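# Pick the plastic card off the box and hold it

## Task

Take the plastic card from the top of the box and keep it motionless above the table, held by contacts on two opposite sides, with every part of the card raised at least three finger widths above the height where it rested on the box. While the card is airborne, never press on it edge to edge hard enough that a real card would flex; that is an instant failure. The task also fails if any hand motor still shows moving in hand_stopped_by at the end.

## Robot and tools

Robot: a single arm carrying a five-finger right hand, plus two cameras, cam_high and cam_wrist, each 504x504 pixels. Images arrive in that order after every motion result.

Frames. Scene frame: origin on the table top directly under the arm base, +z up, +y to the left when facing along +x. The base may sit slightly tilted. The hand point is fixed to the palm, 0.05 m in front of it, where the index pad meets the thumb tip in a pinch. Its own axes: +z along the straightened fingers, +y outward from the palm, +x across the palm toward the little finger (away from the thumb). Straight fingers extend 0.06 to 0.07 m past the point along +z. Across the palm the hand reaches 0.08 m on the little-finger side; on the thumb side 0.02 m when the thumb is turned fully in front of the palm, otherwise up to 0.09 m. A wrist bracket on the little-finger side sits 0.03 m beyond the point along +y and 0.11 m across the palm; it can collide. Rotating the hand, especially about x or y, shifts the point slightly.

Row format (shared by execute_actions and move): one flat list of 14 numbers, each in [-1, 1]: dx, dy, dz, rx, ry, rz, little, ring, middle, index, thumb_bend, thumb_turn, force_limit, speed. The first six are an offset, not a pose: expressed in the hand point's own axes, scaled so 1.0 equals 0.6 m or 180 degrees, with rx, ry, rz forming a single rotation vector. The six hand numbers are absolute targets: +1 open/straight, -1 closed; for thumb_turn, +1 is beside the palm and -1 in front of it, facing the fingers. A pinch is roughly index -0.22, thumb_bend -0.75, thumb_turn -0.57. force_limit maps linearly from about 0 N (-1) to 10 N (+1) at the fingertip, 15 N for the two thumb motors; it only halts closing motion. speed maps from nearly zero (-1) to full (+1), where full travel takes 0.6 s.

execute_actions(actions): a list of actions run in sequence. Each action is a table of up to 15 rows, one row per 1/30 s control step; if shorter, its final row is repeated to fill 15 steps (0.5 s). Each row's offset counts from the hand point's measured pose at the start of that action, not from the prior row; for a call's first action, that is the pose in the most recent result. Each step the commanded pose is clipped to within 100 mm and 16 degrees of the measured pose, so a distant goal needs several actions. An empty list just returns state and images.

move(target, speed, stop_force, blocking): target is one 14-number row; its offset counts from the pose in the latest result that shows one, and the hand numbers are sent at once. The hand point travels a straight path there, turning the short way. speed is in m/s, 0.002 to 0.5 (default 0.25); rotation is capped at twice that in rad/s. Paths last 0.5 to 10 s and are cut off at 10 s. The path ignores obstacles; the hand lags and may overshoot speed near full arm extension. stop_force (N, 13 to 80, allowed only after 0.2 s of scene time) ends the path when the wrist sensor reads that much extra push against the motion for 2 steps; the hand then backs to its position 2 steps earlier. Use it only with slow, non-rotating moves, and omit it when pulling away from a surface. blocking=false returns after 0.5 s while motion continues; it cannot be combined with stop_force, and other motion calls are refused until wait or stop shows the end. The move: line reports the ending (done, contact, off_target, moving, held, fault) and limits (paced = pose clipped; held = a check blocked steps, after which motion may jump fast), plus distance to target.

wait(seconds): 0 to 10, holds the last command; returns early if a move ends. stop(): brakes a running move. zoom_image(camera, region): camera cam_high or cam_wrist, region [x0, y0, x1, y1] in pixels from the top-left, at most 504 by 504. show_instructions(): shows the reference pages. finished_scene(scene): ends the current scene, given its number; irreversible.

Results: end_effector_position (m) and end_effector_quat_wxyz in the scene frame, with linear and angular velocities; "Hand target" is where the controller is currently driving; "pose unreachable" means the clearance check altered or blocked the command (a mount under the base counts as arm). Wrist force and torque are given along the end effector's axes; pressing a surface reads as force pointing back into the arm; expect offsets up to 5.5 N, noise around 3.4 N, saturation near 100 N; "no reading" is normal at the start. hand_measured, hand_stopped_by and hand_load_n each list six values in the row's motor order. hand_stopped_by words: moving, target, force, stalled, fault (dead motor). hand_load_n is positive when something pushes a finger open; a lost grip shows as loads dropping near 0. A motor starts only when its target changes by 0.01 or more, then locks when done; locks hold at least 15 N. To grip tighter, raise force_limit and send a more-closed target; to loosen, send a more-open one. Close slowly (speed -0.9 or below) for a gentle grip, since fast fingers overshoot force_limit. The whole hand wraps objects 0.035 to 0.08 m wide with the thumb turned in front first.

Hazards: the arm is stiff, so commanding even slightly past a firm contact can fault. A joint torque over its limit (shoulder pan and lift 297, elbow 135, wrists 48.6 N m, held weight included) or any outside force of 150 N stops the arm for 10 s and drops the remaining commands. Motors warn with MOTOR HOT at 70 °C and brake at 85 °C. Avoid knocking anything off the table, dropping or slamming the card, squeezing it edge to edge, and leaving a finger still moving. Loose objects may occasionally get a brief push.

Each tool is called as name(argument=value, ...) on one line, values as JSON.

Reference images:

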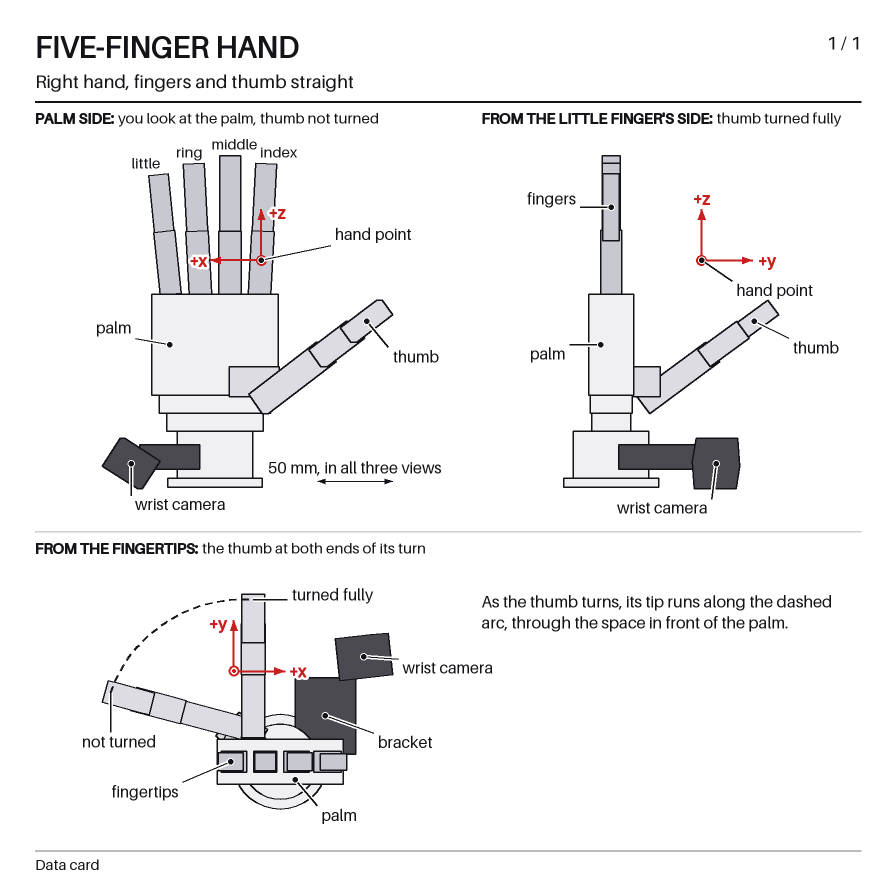

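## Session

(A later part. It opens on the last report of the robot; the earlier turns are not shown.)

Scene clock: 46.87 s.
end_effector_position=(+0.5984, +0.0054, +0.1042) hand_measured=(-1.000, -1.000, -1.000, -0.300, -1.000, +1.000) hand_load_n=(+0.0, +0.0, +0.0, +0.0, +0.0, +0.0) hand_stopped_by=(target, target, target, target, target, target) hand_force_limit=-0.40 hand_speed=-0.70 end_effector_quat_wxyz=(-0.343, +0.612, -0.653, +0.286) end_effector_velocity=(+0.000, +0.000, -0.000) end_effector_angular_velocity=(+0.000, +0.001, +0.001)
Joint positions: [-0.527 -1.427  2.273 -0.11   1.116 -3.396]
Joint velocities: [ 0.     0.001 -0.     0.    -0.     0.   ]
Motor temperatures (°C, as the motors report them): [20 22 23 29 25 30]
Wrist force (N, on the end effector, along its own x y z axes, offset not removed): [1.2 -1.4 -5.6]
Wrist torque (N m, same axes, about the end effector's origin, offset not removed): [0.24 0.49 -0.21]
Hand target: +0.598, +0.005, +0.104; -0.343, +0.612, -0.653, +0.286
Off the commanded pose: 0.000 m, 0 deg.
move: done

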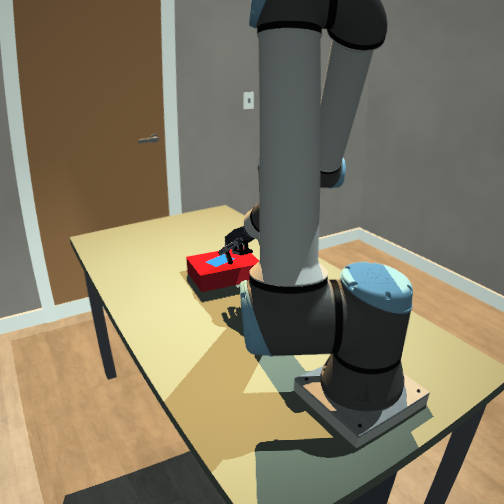

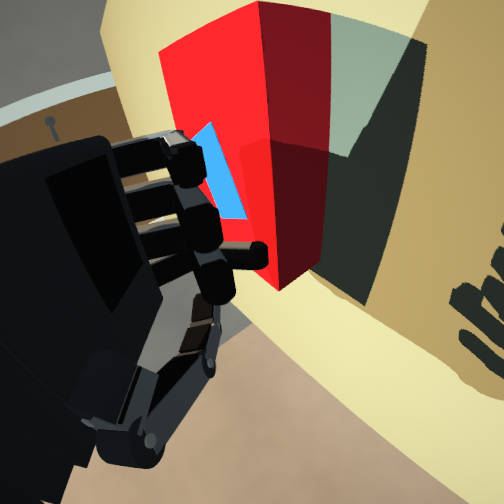

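move(target=[0.03,-0.018,0.024,0,0,0,-1,-1,-1,0.0,-1,1,-0.4,0.5], speed=0.1)

zoom_image(camera="cam_high", region=[160,200,300,310])

Scene clock: 48.37 s.
end_effector_position=(+0.6159, -0.0127, +0.1024) hand_measured=(-1.000, -1.000, -1.000, +0.000, -1.000, +1.000) hand_load_n=(+0.0, +0.0, +0.0, +0.0, +0.0, +0.0) hand_stopped_by=(target, target, target, target, target, target) hand_force_limit=-0.40 hand_speed=0.50 end_effector_quat_wxyz=(-0.343, +0.612, -0.653, +0.286) end_effector_velocity=(+0.001, -0.001, -0.001) end_effector_angular_velocity=(+0.000, +0.001, +0.000)
Joint positions: [-0.544 -1.393  2.236 -0.102  1.103 -3.408]
Joint velocities: [-0.001  0.002 -0.002  0.001 -0.    -0.001]
Motor temperatures (°C, as the motors report them): [20 22 23 29 25 30]
Wrist force (N, on the end effector, along its own x y z axes, offset not removed): [2.3 -2.5 -1.4]
Wrist torque (N m, same axes, about the end effector's origin, offset not removed): [-0.10 0.09 -0.22]
Hand target: +0.616, -0.013, +0.102; -0.343, +0.612, -0.653, +0.286
Off the commanded pose: 0.000 m, 0 deg.
move: done

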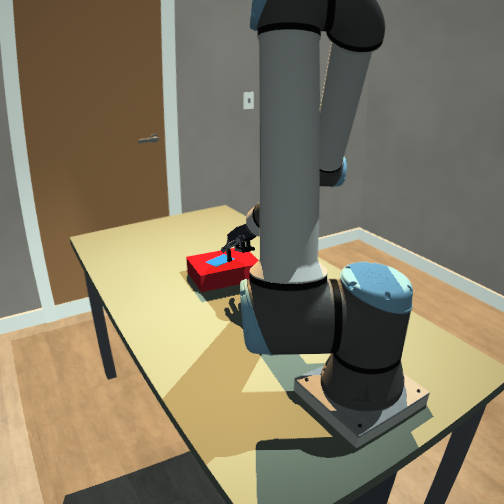

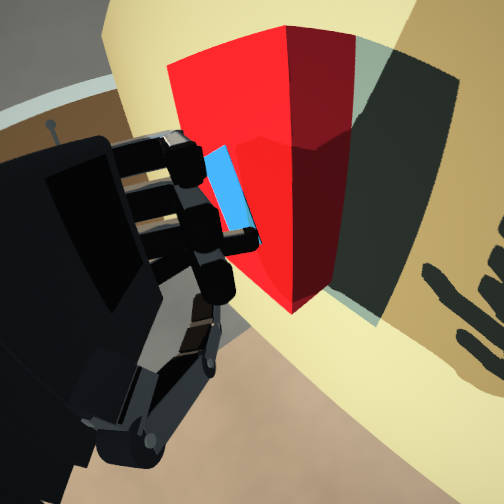

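Region (160, 200, 300, 310) of cam_high's 504x504 image, scaled by 3.600, with more detail than that image has; it fills the top 396 rows of this view, and the rest is white.

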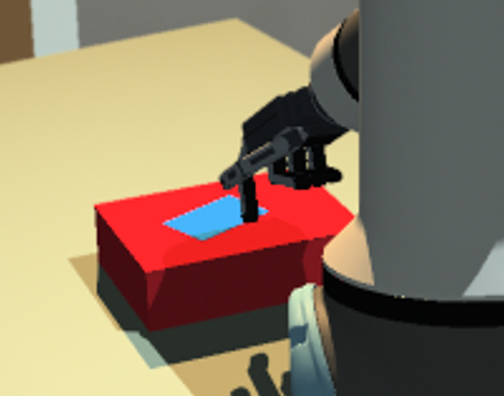

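move(target=[0.03,0,0,0,0,0,-1,-1,-1,0.0,-1,1,-0.4,0.5], speed=0.1)

move(target=[0,0.03,0.02,0,0,0,-1,-1,-1,0.0,-1,1,-0.4,0.5], speed=0.004, stop_force=13)

zoom_image(camera="cam_high", region=[160,200,300,310])

Scene clock: 50.07 s.
end_effector_position=(+0.6156, -0.0305, +0.1006) hand_measured=(-1.000, -1.000, -1.000, +0.000, -1.000, +1.000) hand_load_n=(+0.0, +0.0, +0.0, +0.0, +0.0, +0.0) hand_stopped_by=(target, target, target, target, target, target) hand_force_limit=-0.40 hand_speed=0.50 end_effector_quat_wxyz=(-0.343, +0.612, -0.653, +0.286) end_effector_velocity=(-0.000, -0.002, -0.001) end_effector_angular_velocity=(+0.001, +0.001, +0.000)
Joint positions: [-0.581 -1.383  2.231 -0.094  1.076 -3.437]
Joint velocities: [-0.003  0.002 -0.001  0.001 -0.003 -0.003]
Motor temperatures (°C, as the motors report them): [20 22 23 29 25 30]
Wrist force (N, on the end effector, along its own x y z axes, offset not removed): [0.5 -1.8 -3.0]
Wrist torque (N m, same axes, about the end effector's origin, offset not removed): [0.13 0.52 -0.23]
Hand target: +0.616, -0.031, +0.101; -0.343, +0.612, -0.653, +0.286
Off the commanded pose: 0.000 m, 0 deg.
move: done

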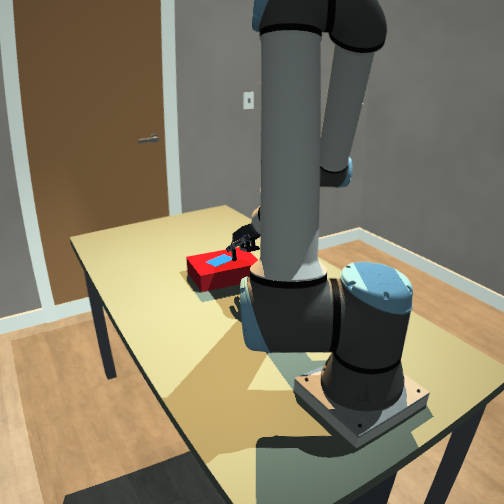

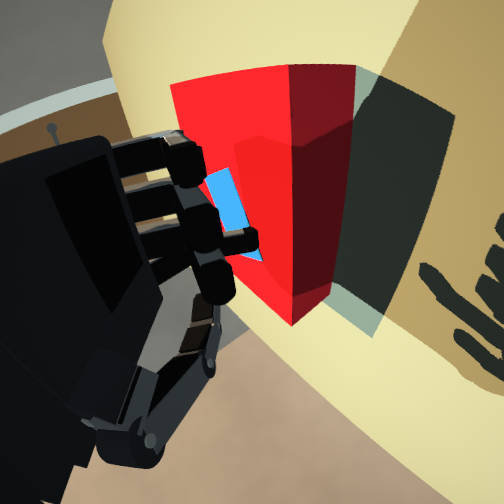

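Scene clock: 55.70 s.
end_effector_position=(+0.6143, -0.0284, +0.0791) hand_measured=(-1.000, -1.000, -1.000, +0.000, -1.000, +1.000) hand_load_n=(+0.0, +0.0, +0.0, -0.5, +0.0, +0.0) hand_stopped_by=(target, target, target, target, target, target) hand_force_limit=-0.40 hand_speed=0.50 end_effector_quat_wxyz=(-0.343, +0.612, -0.653, +0.286) end_effector_velocity=(+0.000, -0.000, -0.000) end_effector_angular_velocity=(-0.000, -0.001, -0.000)
Joint positions: [-0.578 -1.352  2.247 -0.142  1.078 -3.435]
Joint velocities: [-0.     0.     0.    -0.001 -0.     0.   ]
Motor temperatures (°C, as the motors report them): [20 22 23 29 25 30]
Wrist force (N, on the end effector, along its own x y z axes, offset not removed): [-0.5 -4.2 -3.3]
Wrist torque (N m, same axes, about the end effector's origin, offset not removed): [0.05 0.50 -0.31]
Hand target: +0.614, -0.028, +0.079; -0.343, +0.612, -0.653, +0.286
Off the commanded pose: 0.000 m, 0 deg.
move: done

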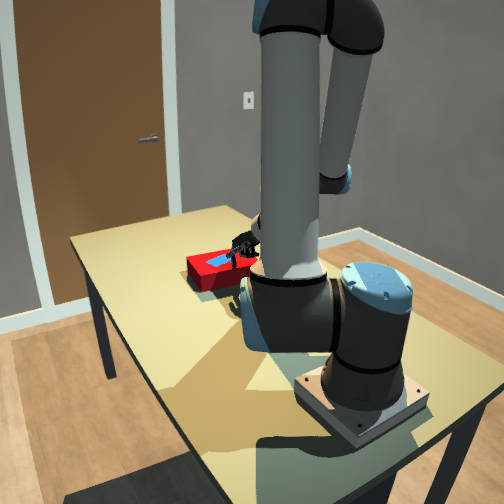

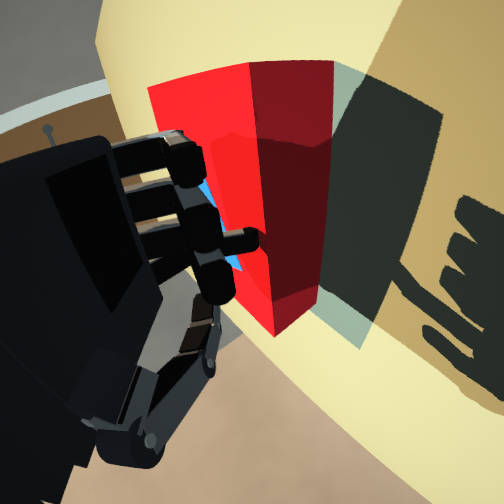

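Region (160, 200, 300, 310) of cam_high's 504x504 image, scaled by 3.600, with more detail than that image has; it fills the top 396 rows of this view, and the rest is white.

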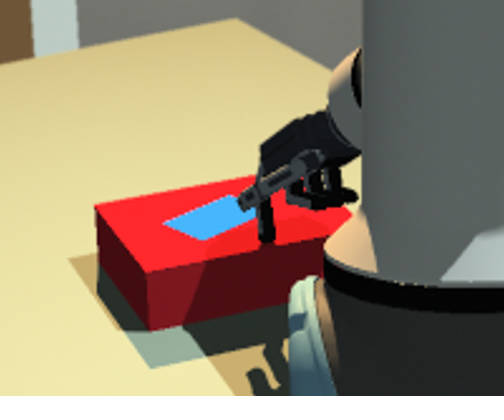

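move(target=[-0.045,-0.03,0.022,0,0,0,-1,-1,-1,0.0,-1,1,-0.4,0.5], speed=0.1)

zoom_image(camera="cam_high", region=[160,200,300,310])

Scene clock: 57.27 s.
end_effector_position=(+0.6361, -0.0025, +0.0881) hand_measured=(-1.000, -1.000, -1.000, +0.000, -1.000, +1.000) hand_load_n=(+0.0, +0.0, +0.0, +0.0, +0.0, +0.0) hand_stopped_by=(target, target, target, target, target, target) hand_force_limit=-0.40 hand_speed=0.50 end_effector_quat_wxyz=(-0.343, +0.611, -0.653, +0.286) end_effector_velocity=(+0.001, +0.001, +0.001) end_effector_angular_velocity=(-0.000, +0.000, -0.001)
Joint positions: [-0.499 -1.347  2.21  -0.137  1.137 -3.374]
Joint velocities: [ 0.004 -0.    -0.002  0.001  0.004  0.003]
Motor temperatures (°C, as the motors report them): [20 22 23 29 25 30]
Wrist force (N, on the end effector, along its own x y z axes, offset not removed): [-0.1 -2.3 -1.9]
Wrist torque (N m, same axes, about the end effector's origin, offset not removed): [-0.07 0.59 -0.26]
Hand target: +0.636, -0.002, +0.088; -0.343, +0.611, -0.653, +0.286
Off the commanded pose: 0.000 m, 0 deg.
move: done

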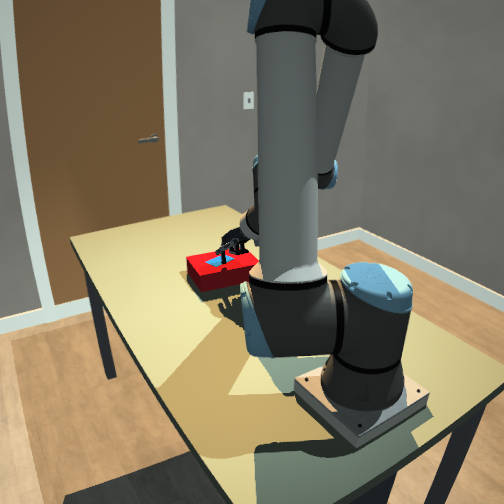

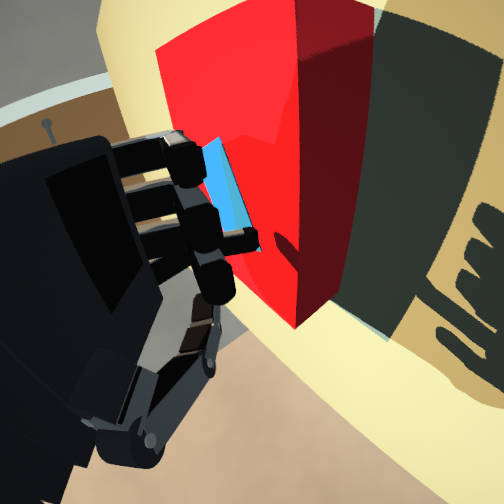

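Region (160, 200, 300, 310) of cam_high's 504x504 image, scaled by 3.600, with more detail than that image has; it fills the top 396 rows of this view, and the rest is white.

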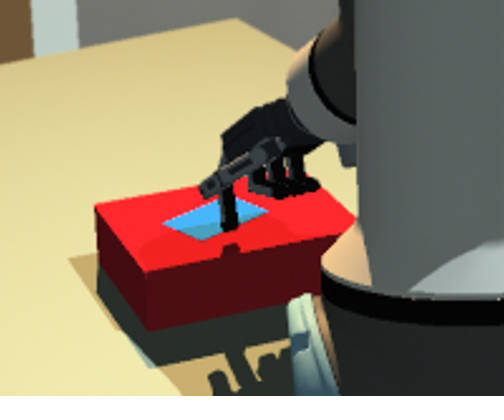

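Over the card now. Closing the index gently.

move(target=[0,0.004,0.003,0,0,0,-1,-1,-1,-0.6,-1,1,-0.4,-0.8], speed=0.02)

zoom_image(camera="cam_high", region=[160,200,300,310])

Scene clock: 59.93 s.
end_effector_position=(+0.6361, -0.0022, +0.0852) hand_measured=(-1.000, -1.000, -1.000, -0.600, -1.000, +1.000) hand_load_n=(+0.0, +0.0, +0.0, +0.0, +0.0, +0.0) hand_stopped_by=(target, target, target, target, target, target) hand_force_limit=-0.40 hand_speed=-0.80 end_effector_quat_wxyz=(-0.343, +0.611, -0.653, +0.286) end_effector_velocity=(+0.000, -0.001, +0.000) end_effector_angular_velocity=(+0.000, -0.000, -0.001)
Joint positions: [-0.498 -1.343  2.212 -0.143  1.137 -3.374]
Joint velocities: [-0.001 -0.    -0.     0.    -0.     0.   ]
Motor temperatures (°C, as the motors report them): [20 22 23 29 25 30]
Wrist force (N, on the end effector, along its own x y z axes, offset not removed): [0.2 -1.9 -1.8]
Wrist torque (N m, same axes, about the end effector's origin, offset not removed): [-0.01 0.44 -0.30]
Hand target: +0.636, -0.002, +0.085; -0.343, +0.611, -0.653, +0.286
Off the commanded pose: 0.000 m, 0 deg.
move: done

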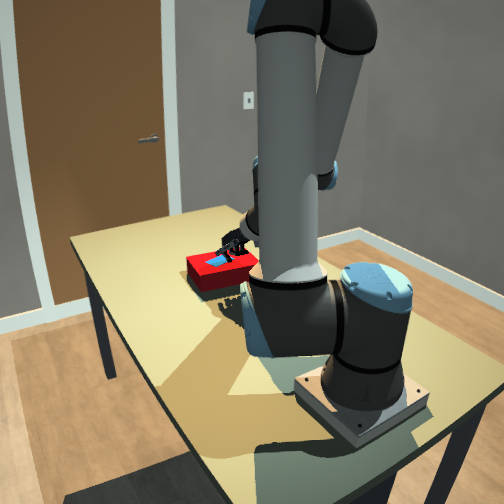

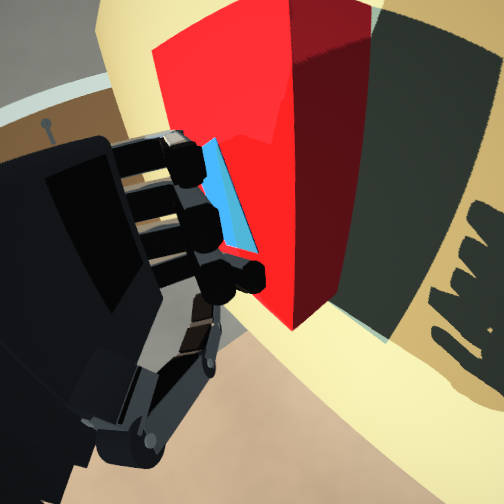

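Region (160, 200, 300, 310) of cam_high's 504x504 image, scaled by 3.600, with more detail than that image has; it fills the top 396 rows of this view, and the rest is white.

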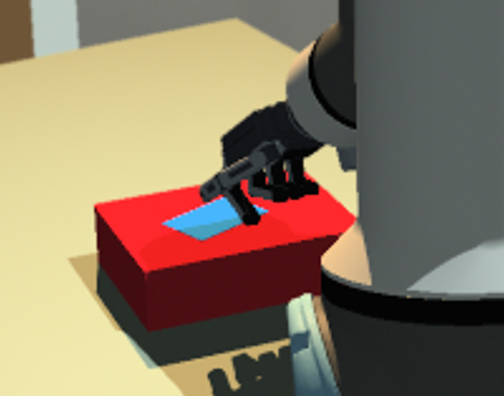

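move(target=[0,-0.008,-0.006,0,0,0,-1,-1,-1,0.5,-1,1,-0.4,0.5], speed=0.05)

move(target=[0,0.024,0.018,0,0,0,-1,-1,-1,0.5,-1,1,-0.4,0.5], speed=0.004, stop_force=13)

move(target=[0,-0.004,-0.003,0,0,0,-1,-1,-1,0.5,-1,1,-0.4,0.5], speed=0.02)

move(target=[0,0,0,0,0,0,-1,-1,-1,0.0,-1,1,-0.4,-0.9])

zoom_image(camera="cam_high", region=[160,200,300,310])

Scene clock: 61.97 s.
end_effector_position=(+0.6361, -0.0028, +0.0910) hand_measured=(-1.000, -1.000, -1.000, +0.500, -1.000, +1.000) hand_load_n=(+0.0, +0.0, +0.0, +0.0, +0.0, +0.0) hand_stopped_by=(target, target, target, target, target, target) hand_force_limit=-0.40 hand_speed=0.50 end_effector_quat_wxyz=(-0.343, +0.611, -0.653, +0.286) end_effector_velocity=(-0.000, +0.000, +0.001) end_effector_angular_velocity=(+0.000, +0.000, +0.000)
Joint positions: [-0.499 -1.351  2.208 -0.131  1.136 -3.375]
Joint velocities: [-0.    -0.002 -0.     0.002 -0.    -0.   ]
Motor temperatures (°C, as the motors report them): [20 22 23 29 25 30]
Wrist force (N, on the end effector, along its own x y z axes, offset not removed): [-1.5 -0.9 -3.4]
Wrist torque (N m, same axes, about the end effector's origin, offset not removed): [0.18 0.81 -0.22]
Hand target: +0.636, -0.003, +0.091; -0.343, +0.611, -0.653, +0.286
Off the commanded pose: 0.000 m, 0 deg.
move: done

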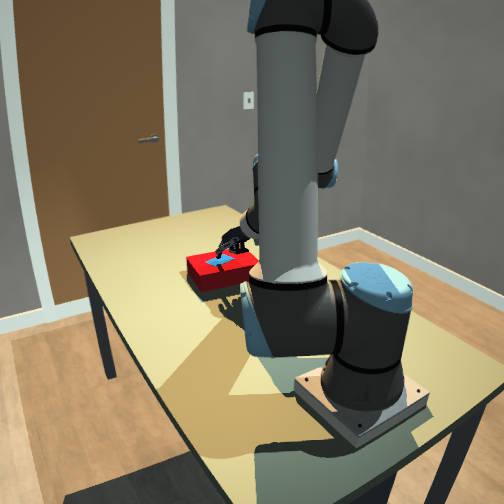

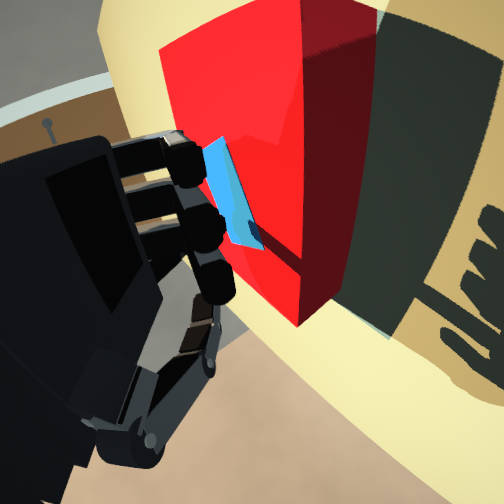

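Scene clock: 65.80 s.
end_effector_position=(+0.6361, -0.0014, +0.0772) hand_measured=(-1.000, -1.000, -1.000, +0.500, -1.000, +1.000) hand_load_n=(+0.0, +0.0, +0.0, +2.0, +0.0, +0.0) hand_stopped_by=(target, target, target, target, target, target) hand_force_limit=-0.40 hand_speed=0.50 end_effector_quat_wxyz=(-0.343, +0.611, -0.653, +0.286) end_effector_velocity=(-0.000, +0.000, +0.001) end_effector_angular_velocity=(+0.000, +0.000, +0.000)
Joint positions: [-0.496 -1.33   2.217 -0.161  1.138 -3.373]
Joint velocities: [ 0.    -0.003 -0.     0.003 -0.    -0.   ]
Motor temperatures (°C, as the motors report them): [20 22 23 29 25 30]
Wrist force (N, on the end effector, along its own x y z axes, offset not removed): [0.0 -15.2 -17.4]
Wrist torque (N m, same axes, about the end effector's origin, offset not removed): [0.78 0.40 -0.26]
Hand target: +0.636, -0.001, +0.077; -0.343, +0.611, -0.653, +0.286
Off the commanded pose: 0.004 m, 0 deg.
move: contact

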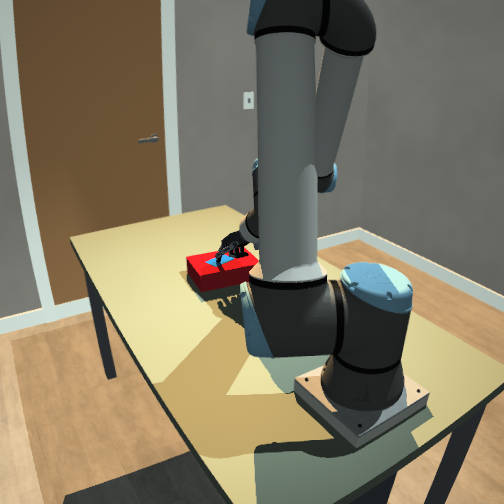

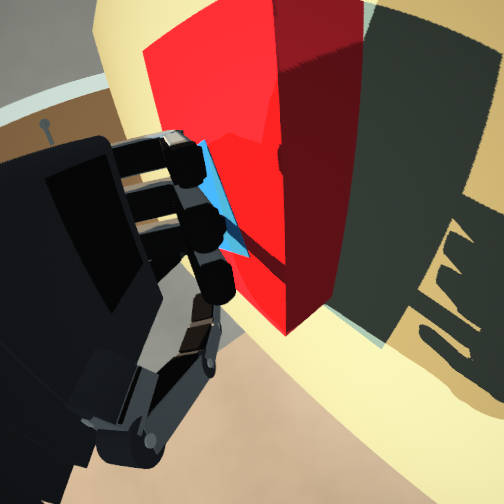

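Scene clock: 66.50 s.
end_effector_position=(+0.6361, -0.0017, +0.0801) hand_measured=(-1.000, -1.000, -1.000, +0.500, -1.000, +1.000) hand_load_n=(+0.0, +0.0, +0.0, +0.0, +0.0, +0.0) hand_stopped_by=(target, target, target, target, target, target) hand_force_limit=-0.40 hand_speed=0.50 end_effector_quat_wxyz=(-0.343, +0.611, -0.653, +0.286) end_effector_velocity=(+0.001, -0.000, +0.001) end_effector_angular_velocity=(-0.001, -0.001, +0.001)
Joint positions: [-0.497 -1.335  2.215 -0.155  1.138 -3.373]
Joint velocities: [-0.    -0.001 -0.001  0.001 -0.001 -0.   ]
Motor temperatures (°C, as the motors report them): [20 22 23 29 25 30]
Wrist force (N, on the end effector, along its own x y z axes, offset not removed): [-0.8 -2.9 -3.3]
Wrist torque (N m, same axes, about the end effector's origin, offset not removed): [-0.06 0.63 -0.40]
Hand target: +0.636, -0.002, +0.080; -0.343, +0.611, -0.653, +0.286
Off the commanded pose: 0.000 m, 0 deg.
move: done

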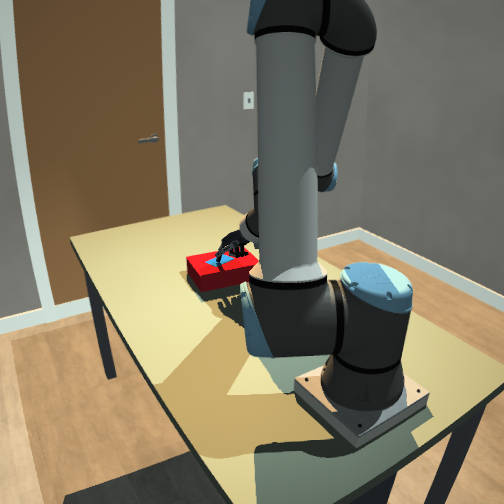

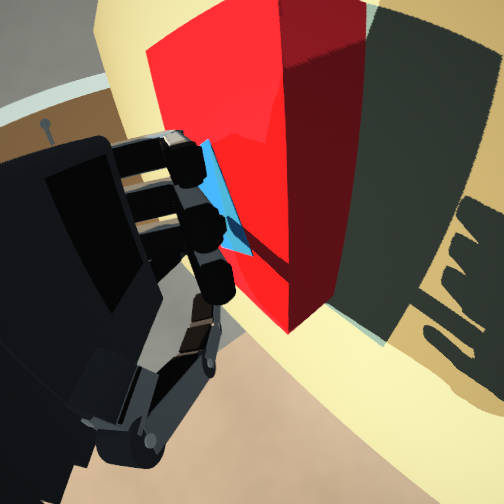

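Scene clock: 67.53 s.
end_effector_position=(+0.6361, -0.0017, +0.0802) hand_measured=(-1.000, -1.000, -1.000, +0.374, -1.000, +1.000) hand_load_n=(+0.0, +0.0, +0.0, +3.0, +0.0, +0.0) hand_stopped_by=(target, target, target, force, target, target) hand_force_limit=-0.40 hand_speed=-0.90 end_effector_quat_wxyz=(-0.343, +0.611, -0.653, +0.286) end_effector_velocity=(-0.000, +0.001, -0.001) end_effector_angular_velocity=(+0.001, +0.001, +0.001)
Joint positions: [-0.497 -1.335  2.215 -0.154  1.138 -3.373]
Joint velocities: [ 0.001  0.001 -0.     0.    -0.     0.   ]
Motor temperatures (°C, as the motors report them): [20 22 23 29 25 30]
Wrist force (N, on the end effector, along its own x y z axes, offset not removed): [-1.7 -9.1 -7.3]
Wrist torque (N m, same axes, about the end effector's origin, offset not removed): [0.39 0.76 -0.34]
Hand target: +0.636, -0.002, +0.080; -0.343, +0.611, -0.653, +0.286
Off the commanded pose: 0.000 m, 0 deg.
move: done

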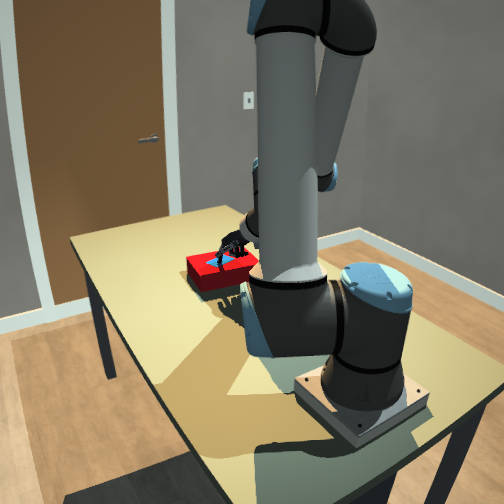

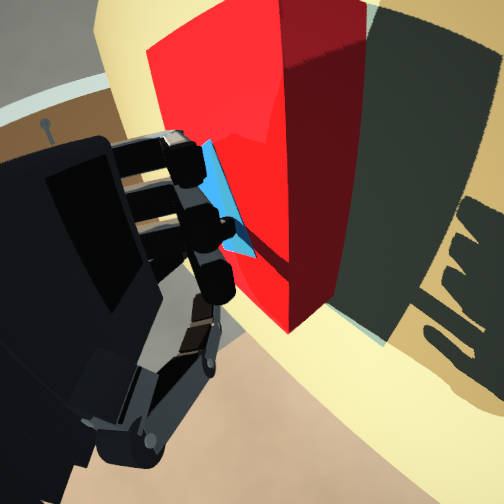

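Region (160, 200, 300, 310) of cam_high's 504x504 image, scaled by 3.600, with more detail than that image has; it fills the top 396 rows of this view, and the rest is white.

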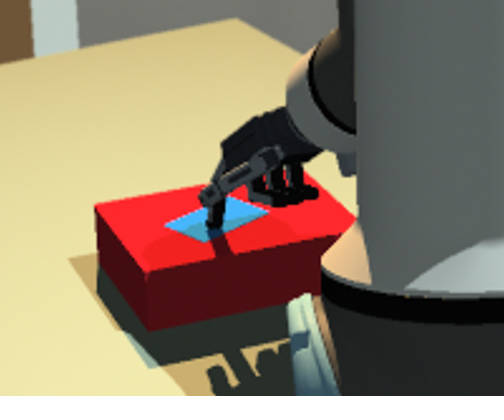

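move(target=[0,0.012,-0.016,0,0,0,-1,-1,-1,-0.1,-1,1,-0.4,-0.5], speed=0.01)

zoom_image(camera="cam_high", region=[160,200,300,310])

Scene clock: 69.73 s.
end_effector_position=(+0.6242, -0.0015, +0.0802) hand_measured=(-1.000, -1.000, -1.000, +0.374, -1.000, +1.000) hand_load_n=(+0.0, +0.0, +0.0, +2.5, +0.0, +0.0) hand_stopped_by=(target, target, target, force, target, target) hand_force_limit=-0.40 hand_speed=-0.50 end_effector_quat_wxyz=(-0.343, +0.611, -0.653, +0.286) end_effector_velocity=(-0.002, -0.000, +0.000) end_effector_angular_velocity=(-0.000, -0.000, -0.001)
Joint positions: [-0.51  -1.351  2.238 -0.157  1.128 -3.383]
Joint velocities: [-0.002 -0.003  0.003  0.    -0.001 -0.001]
Motor temperatures (°C, as the motors report them): [20 22 23 29 25 30]
Wrist force (N, on the end effector, along its own x y z axes, offset not removed): [-0.2 -7.7 -6.3]
Wrist torque (N m, same axes, about the end effector's origin, offset not removed): [0.45 0.45 -0.27]
Hand target: +0.624, -0.002, +0.080; -0.343, +0.611, -0.653, +0.286
Off the commanded pose: 0.000 m, 0 deg.
move: done

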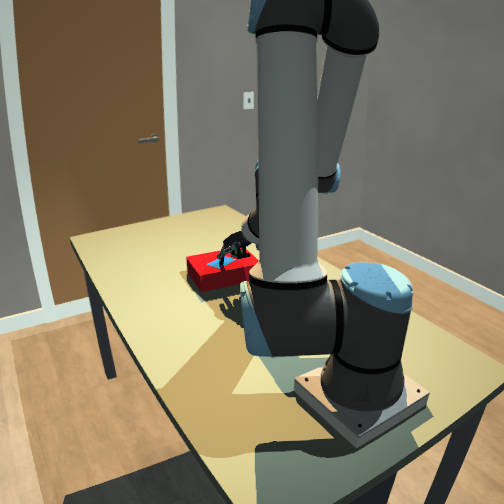

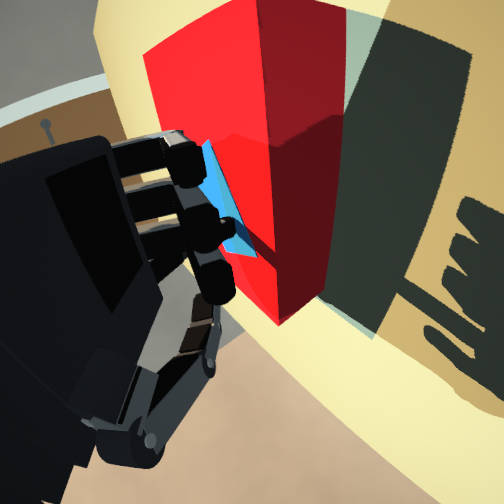

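Region (160, 200, 300, 310) of cam_high's 504x504 image, scaled by 3.600, with more detail than that image has; it fills the top 396 rows of this view, and the rest is white.

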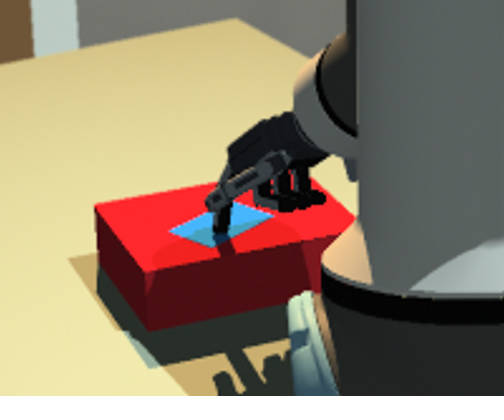

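move(target=[0.001,0.042,-0.056,0,0,0,-1,-1,-1,-0.1,-1,1,-0.4,-0.5], speed=0.015)

zoom_image(camera="cam_high", region=[160,200,300,310])

Scene clock: 73.63 s.
end_effector_position=(+0.5823, -0.0016, +0.0804) hand_measured=(-1.000, -1.000, -1.000, +0.374, -1.000, +1.000) hand_load_n=(+0.0, +0.0, +0.0, +1.0, +0.0, +0.0) hand_stopped_by=(target, target, target, force, target, target) hand_force_limit=-0.40 hand_speed=-0.50 end_effector_quat_wxyz=(-0.343, +0.612, -0.653, +0.286) end_effector_velocity=(-0.001, +0.000, +0.000) end_effector_angular_velocity=(-0.000, -0.000, +0.001)
Joint positions: [-0.565 -1.407  2.316 -0.161  1.088 -3.424]
Joint velocities: [-0.002 -0.002  0.002 -0.    -0.002 -0.002]
Motor temperatures (°C, as the motors report them): [20 22 23 29 25 30]
Wrist force (N, on the end effector, along its own x y z axes, offset not removed): [-1.1 -4.7 -7.1]
Wrist torque (N m, same axes, about the end effector's origin, offset not removed): [0.19 0.73 -0.34]
Hand target: +0.582, -0.002, +0.080; -0.343, +0.612, -0.653, +0.286
Off the commanded pose: 0.000 m, 0 deg.
move: done

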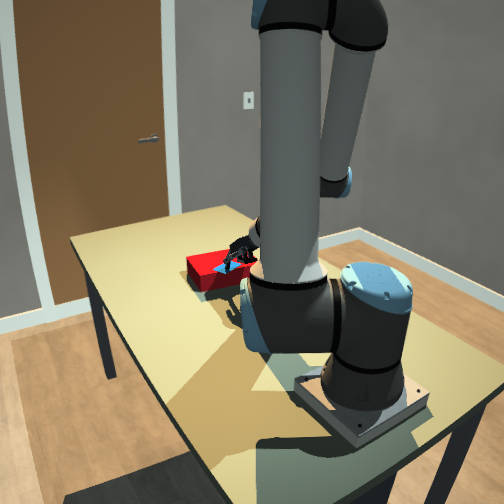

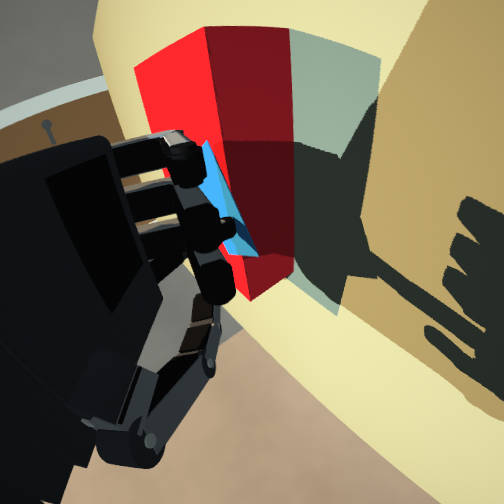

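Region (160, 200, 300, 310) of cam_high's 504x504 image, scaled by 3.600, with more detail than that image has; it fills the top 396 rows of this view, and the rest is white.

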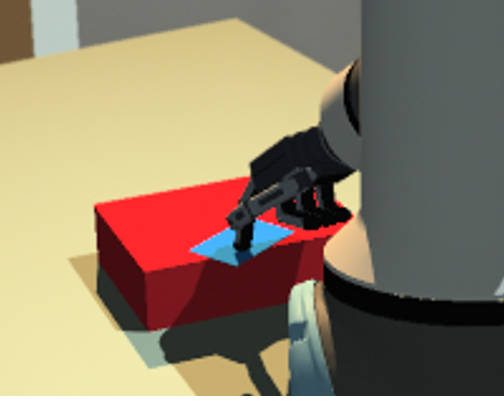

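move(target=[0,0.013,-0.016,0,0,0,-1,-1,-1,-0.2,-1,1,-0.4,-0.5], speed=0.015)

zoom_image(camera="cam_high", region=[160,200,300,310])

Scene clock: 75.47 s.
end_effector_position=(+0.5701, -0.0013, +0.0800) hand_measured=(-1.000, -1.000, -1.000, -0.200, -1.000, +1.000) hand_load_n=(+0.0, +0.0, +0.0, +0.0, +0.0, +0.0) hand_stopped_by=(target, target, target, target, target, target) hand_force_limit=-0.40 hand_speed=-0.50 end_effector_quat_wxyz=(-0.343, +0.612, -0.653, +0.286) end_effector_velocity=(-0.001, -0.001, +0.001) end_effector_angular_velocity=(-0.002, -0.002, -0.000)
Joint positions: [-0.582 -1.423  2.339 -0.161  1.075 -3.438]
Joint velocities: [-0.003 -0.004  0.002 -0.    -0.002 -0.002]
Motor temperatures (°C, as the motors report them): [20 22 23 29 25 30]
Wrist force (N, on the end effector, along its own x y z axes, offset not removed): [0.4 -2.3 -4.5]
Wrist torque (N m, same axes, about the end effector's origin, offset not removed): [0.10 0.44 -0.25]
Hand target: +0.570, -0.001, +0.080; -0.343, +0.612, -0.653, +0.286
Off the commanded pose: 0.000 m, 0 deg.
move: done

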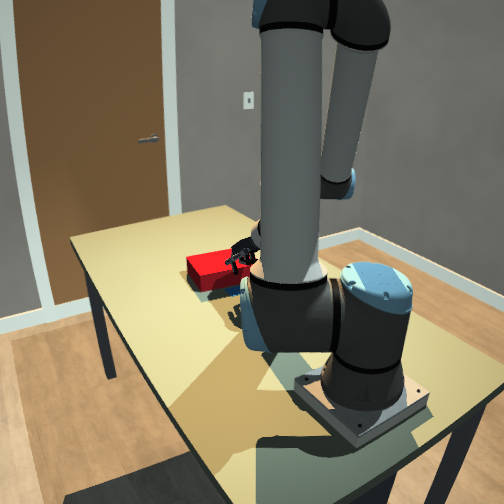

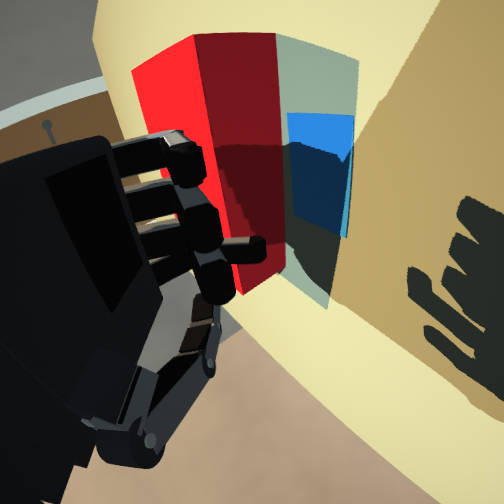

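Region (160, 200, 300, 310) of cam_high's 504x504 image, scaled by 3.600, with more detail than that image has; it fills the top 396 rows of this view, and the rest is white.

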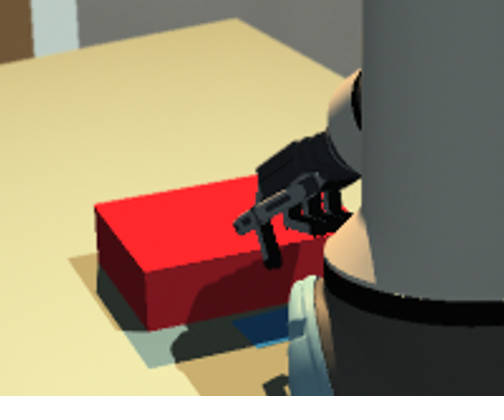

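move(target=[0,-0.06,-0.1,-0.28,0,0,-1,-1,-1,1,-1,1,-0.4,0.5])

Scene clock: 78.77 s.
end_effector_position=(+0.5440, -0.0071, +0.1442) hand_measured=(-1.000, -1.000, -1.000, +1.000, -1.000, +1.000) hand_load_n=(+0.0, +0.0, +0.0, +0.0, +0.0, +0.0) hand_stopped_by=(target, target, target, target, target, target) hand_force_limit=-0.40 hand_speed=0.50 end_effector_quat_wxyz=(-0.050, +0.699, -0.713, -0.018) end_effector_velocity=(-0.001, +0.000, +0.001) end_effector_angular_velocity=(-0.000, +0.010, +0.001)
Joint positions: [-0.408 -1.145  1.847  0.868  1.464 -3.528]
Joint velocities: [ 0.002  0.003 -0.004  0.01   0.004  0.001]
Motor temperatures (°C, as the motors report them): [20 22 23 29 25 30]
Wrist force (N, on the end effector, along its own x y z axes, offset not removed): [0.2 -2.1 -4.1]
Wrist torque (N m, same axes, about the end effector's origin, offset not removed): [0.06 0.50 -0.18]
Hand target: +0.544, -0.007, +0.144; -0.049, +0.699, -0.713, -0.019
Off the commanded pose: 0.000 m, 0 deg.
move: done

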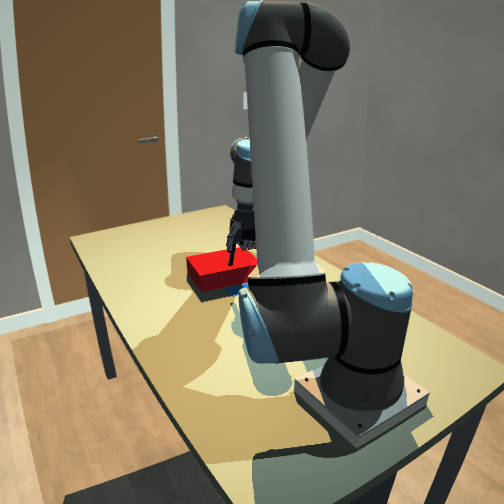

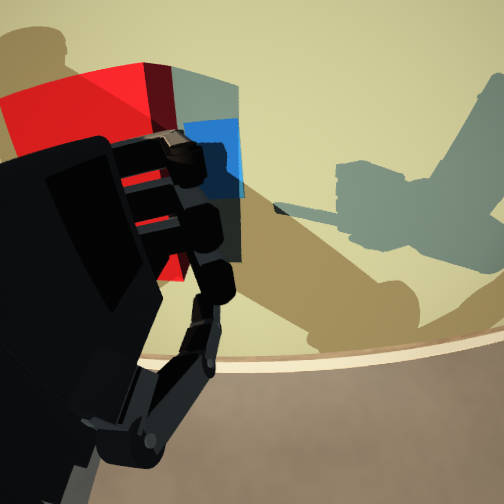

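move(target=[0.1,0,0.08,0,0,0,-1,-1,-1,1,-1,1,-0.4,0.5])

zoom_image(camera="cam_high", region=[160,200,300,310])

Scene clock: 80.70 s.
end_effector_position=(+0.5451, -0.0621, +0.0906) hand_measured=(-1.000, -1.000, -1.000, +1.000, -1.000, +1.000) hand_load_n=(+0.0, +0.0, +0.0, +0.0, +0.0, +0.0) hand_stopped_by=(target, target, target, target, target, target) hand_force_limit=-0.40 hand_speed=0.50 end_effector_quat_wxyz=(-0.049, +0.699, -0.713, -0.018) end_effector_velocity=(+0.000, -0.001, -0.002) end_effector_angular_velocity=(+0.002, +0.000, +0.000)
Joint positions: [-0.493 -1.07   1.852  0.796  1.465 -3.614]
Joint velocities: [-0.002  0.003  0.    -0.002 -0.001 -0.002]
Motor temperatures (°C, as the motors report them): [20 22 23 29 25 30]
Wrist force (N, on the end effector, along its own x y z axes, offset not removed): [4.0 -0.8 -0.7]
Wrist torque (N m, same axes, about the end effector's origin, offset not removed): [0.08 -0.22 -0.04]
Hand target: +0.545, -0.062, +0.091; -0.050, +0.699, -0.713, -0.018
Off the commanded pose: 0.000 m, 0 deg.
move: done

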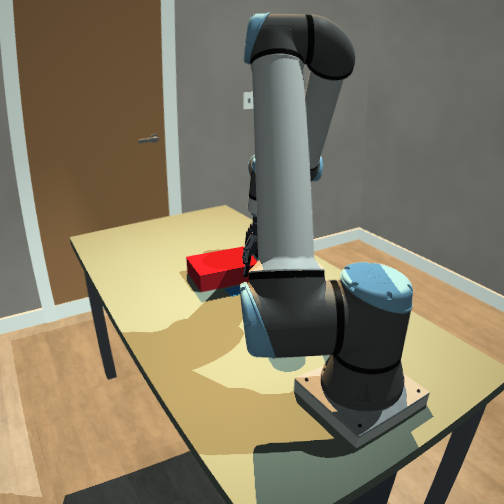

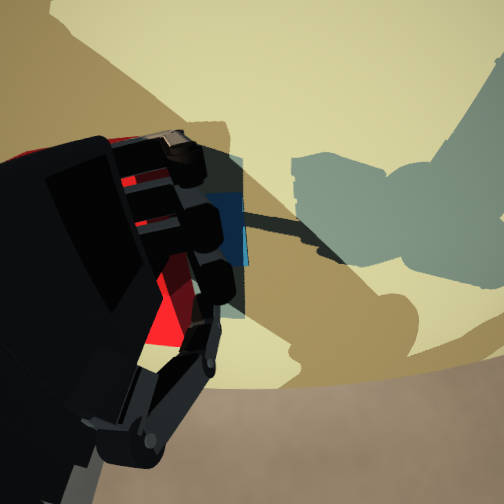

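Region (160, 200, 300, 310) of cam_high's 504x504 image, scaled by 3.600, with more detail than that image has; it fills the top 396 rows of this view, and the rest is white.

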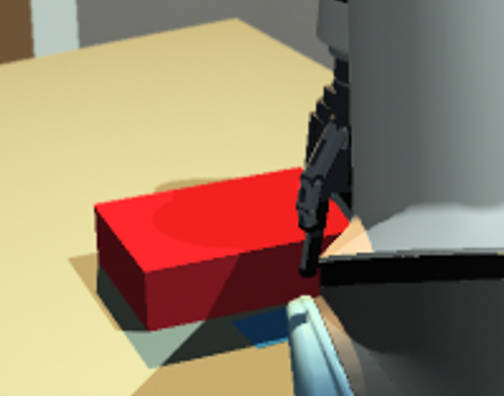

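move(target=[-0.03,0.045,0.03,0,0,0,-1,-1,-1,1,-1,1,-0.4,0.5], speed=0.05)

zoom_image(camera="cam_high", region=[160,200,300,310])

Scene clock: 82.40 s.
end_effector_position=(+0.5193, -0.0420, +0.0735) hand_measured=(-1.000, -1.000, -1.000, +1.000, -1.000, +1.000) hand_load_n=(+0.0, +0.0, +0.0, +0.0, +0.0, +0.0) hand_stopped_by=(target, target, target, target, target, target) hand_force_limit=-0.40 hand_speed=0.50 end_effector_quat_wxyz=(-0.050, +0.699, -0.713, -0.018) end_effector_velocity=(-0.001, +0.001, -0.000) end_effector_angular_velocity=(-0.001, -0.001, +0.001)
Joint positions: [-0.483 -1.085  1.921  0.741  1.465 -3.604]
Joint velocities: [ 0.001 -0.002  0.003 -0.003 -0.     0.   ]
Motor temperatures (°C, as the motors report them): [20 22 23 29 25 30]
Wrist force (N, on the end effector, along its own x y z axes, offset not removed): [0.8 -0.6 -3.6]
Wrist torque (N m, same axes, about the end effector's origin, offset not removed): [0.28 0.37 -0.15]
Hand target: +0.519, -0.042, +0.073; -0.050, +0.699, -0.713, -0.018
Off the commanded pose: 0.000 m, 0 deg.
move: done

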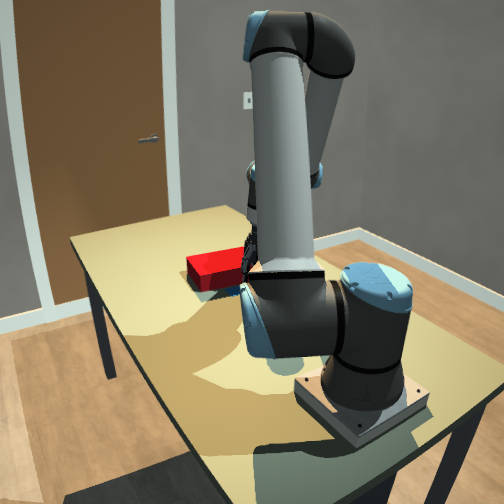

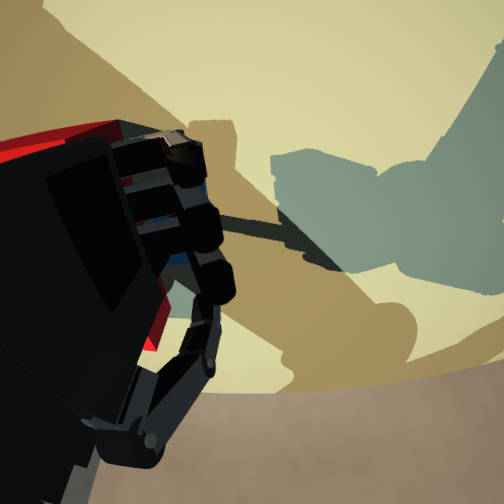

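Region (160, 200, 300, 310) of cam_high's 504x504 image, scaled by 3.600, with more detail than that image has; it fills the top 396 rows of this view, and the rest is white.

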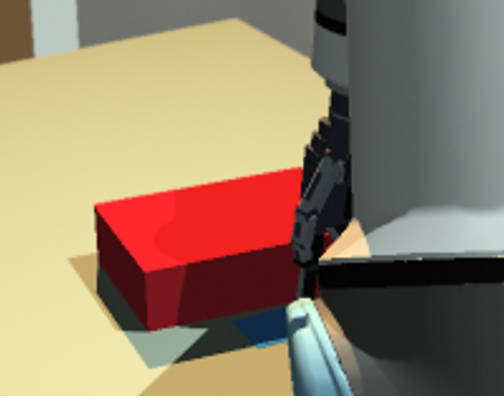

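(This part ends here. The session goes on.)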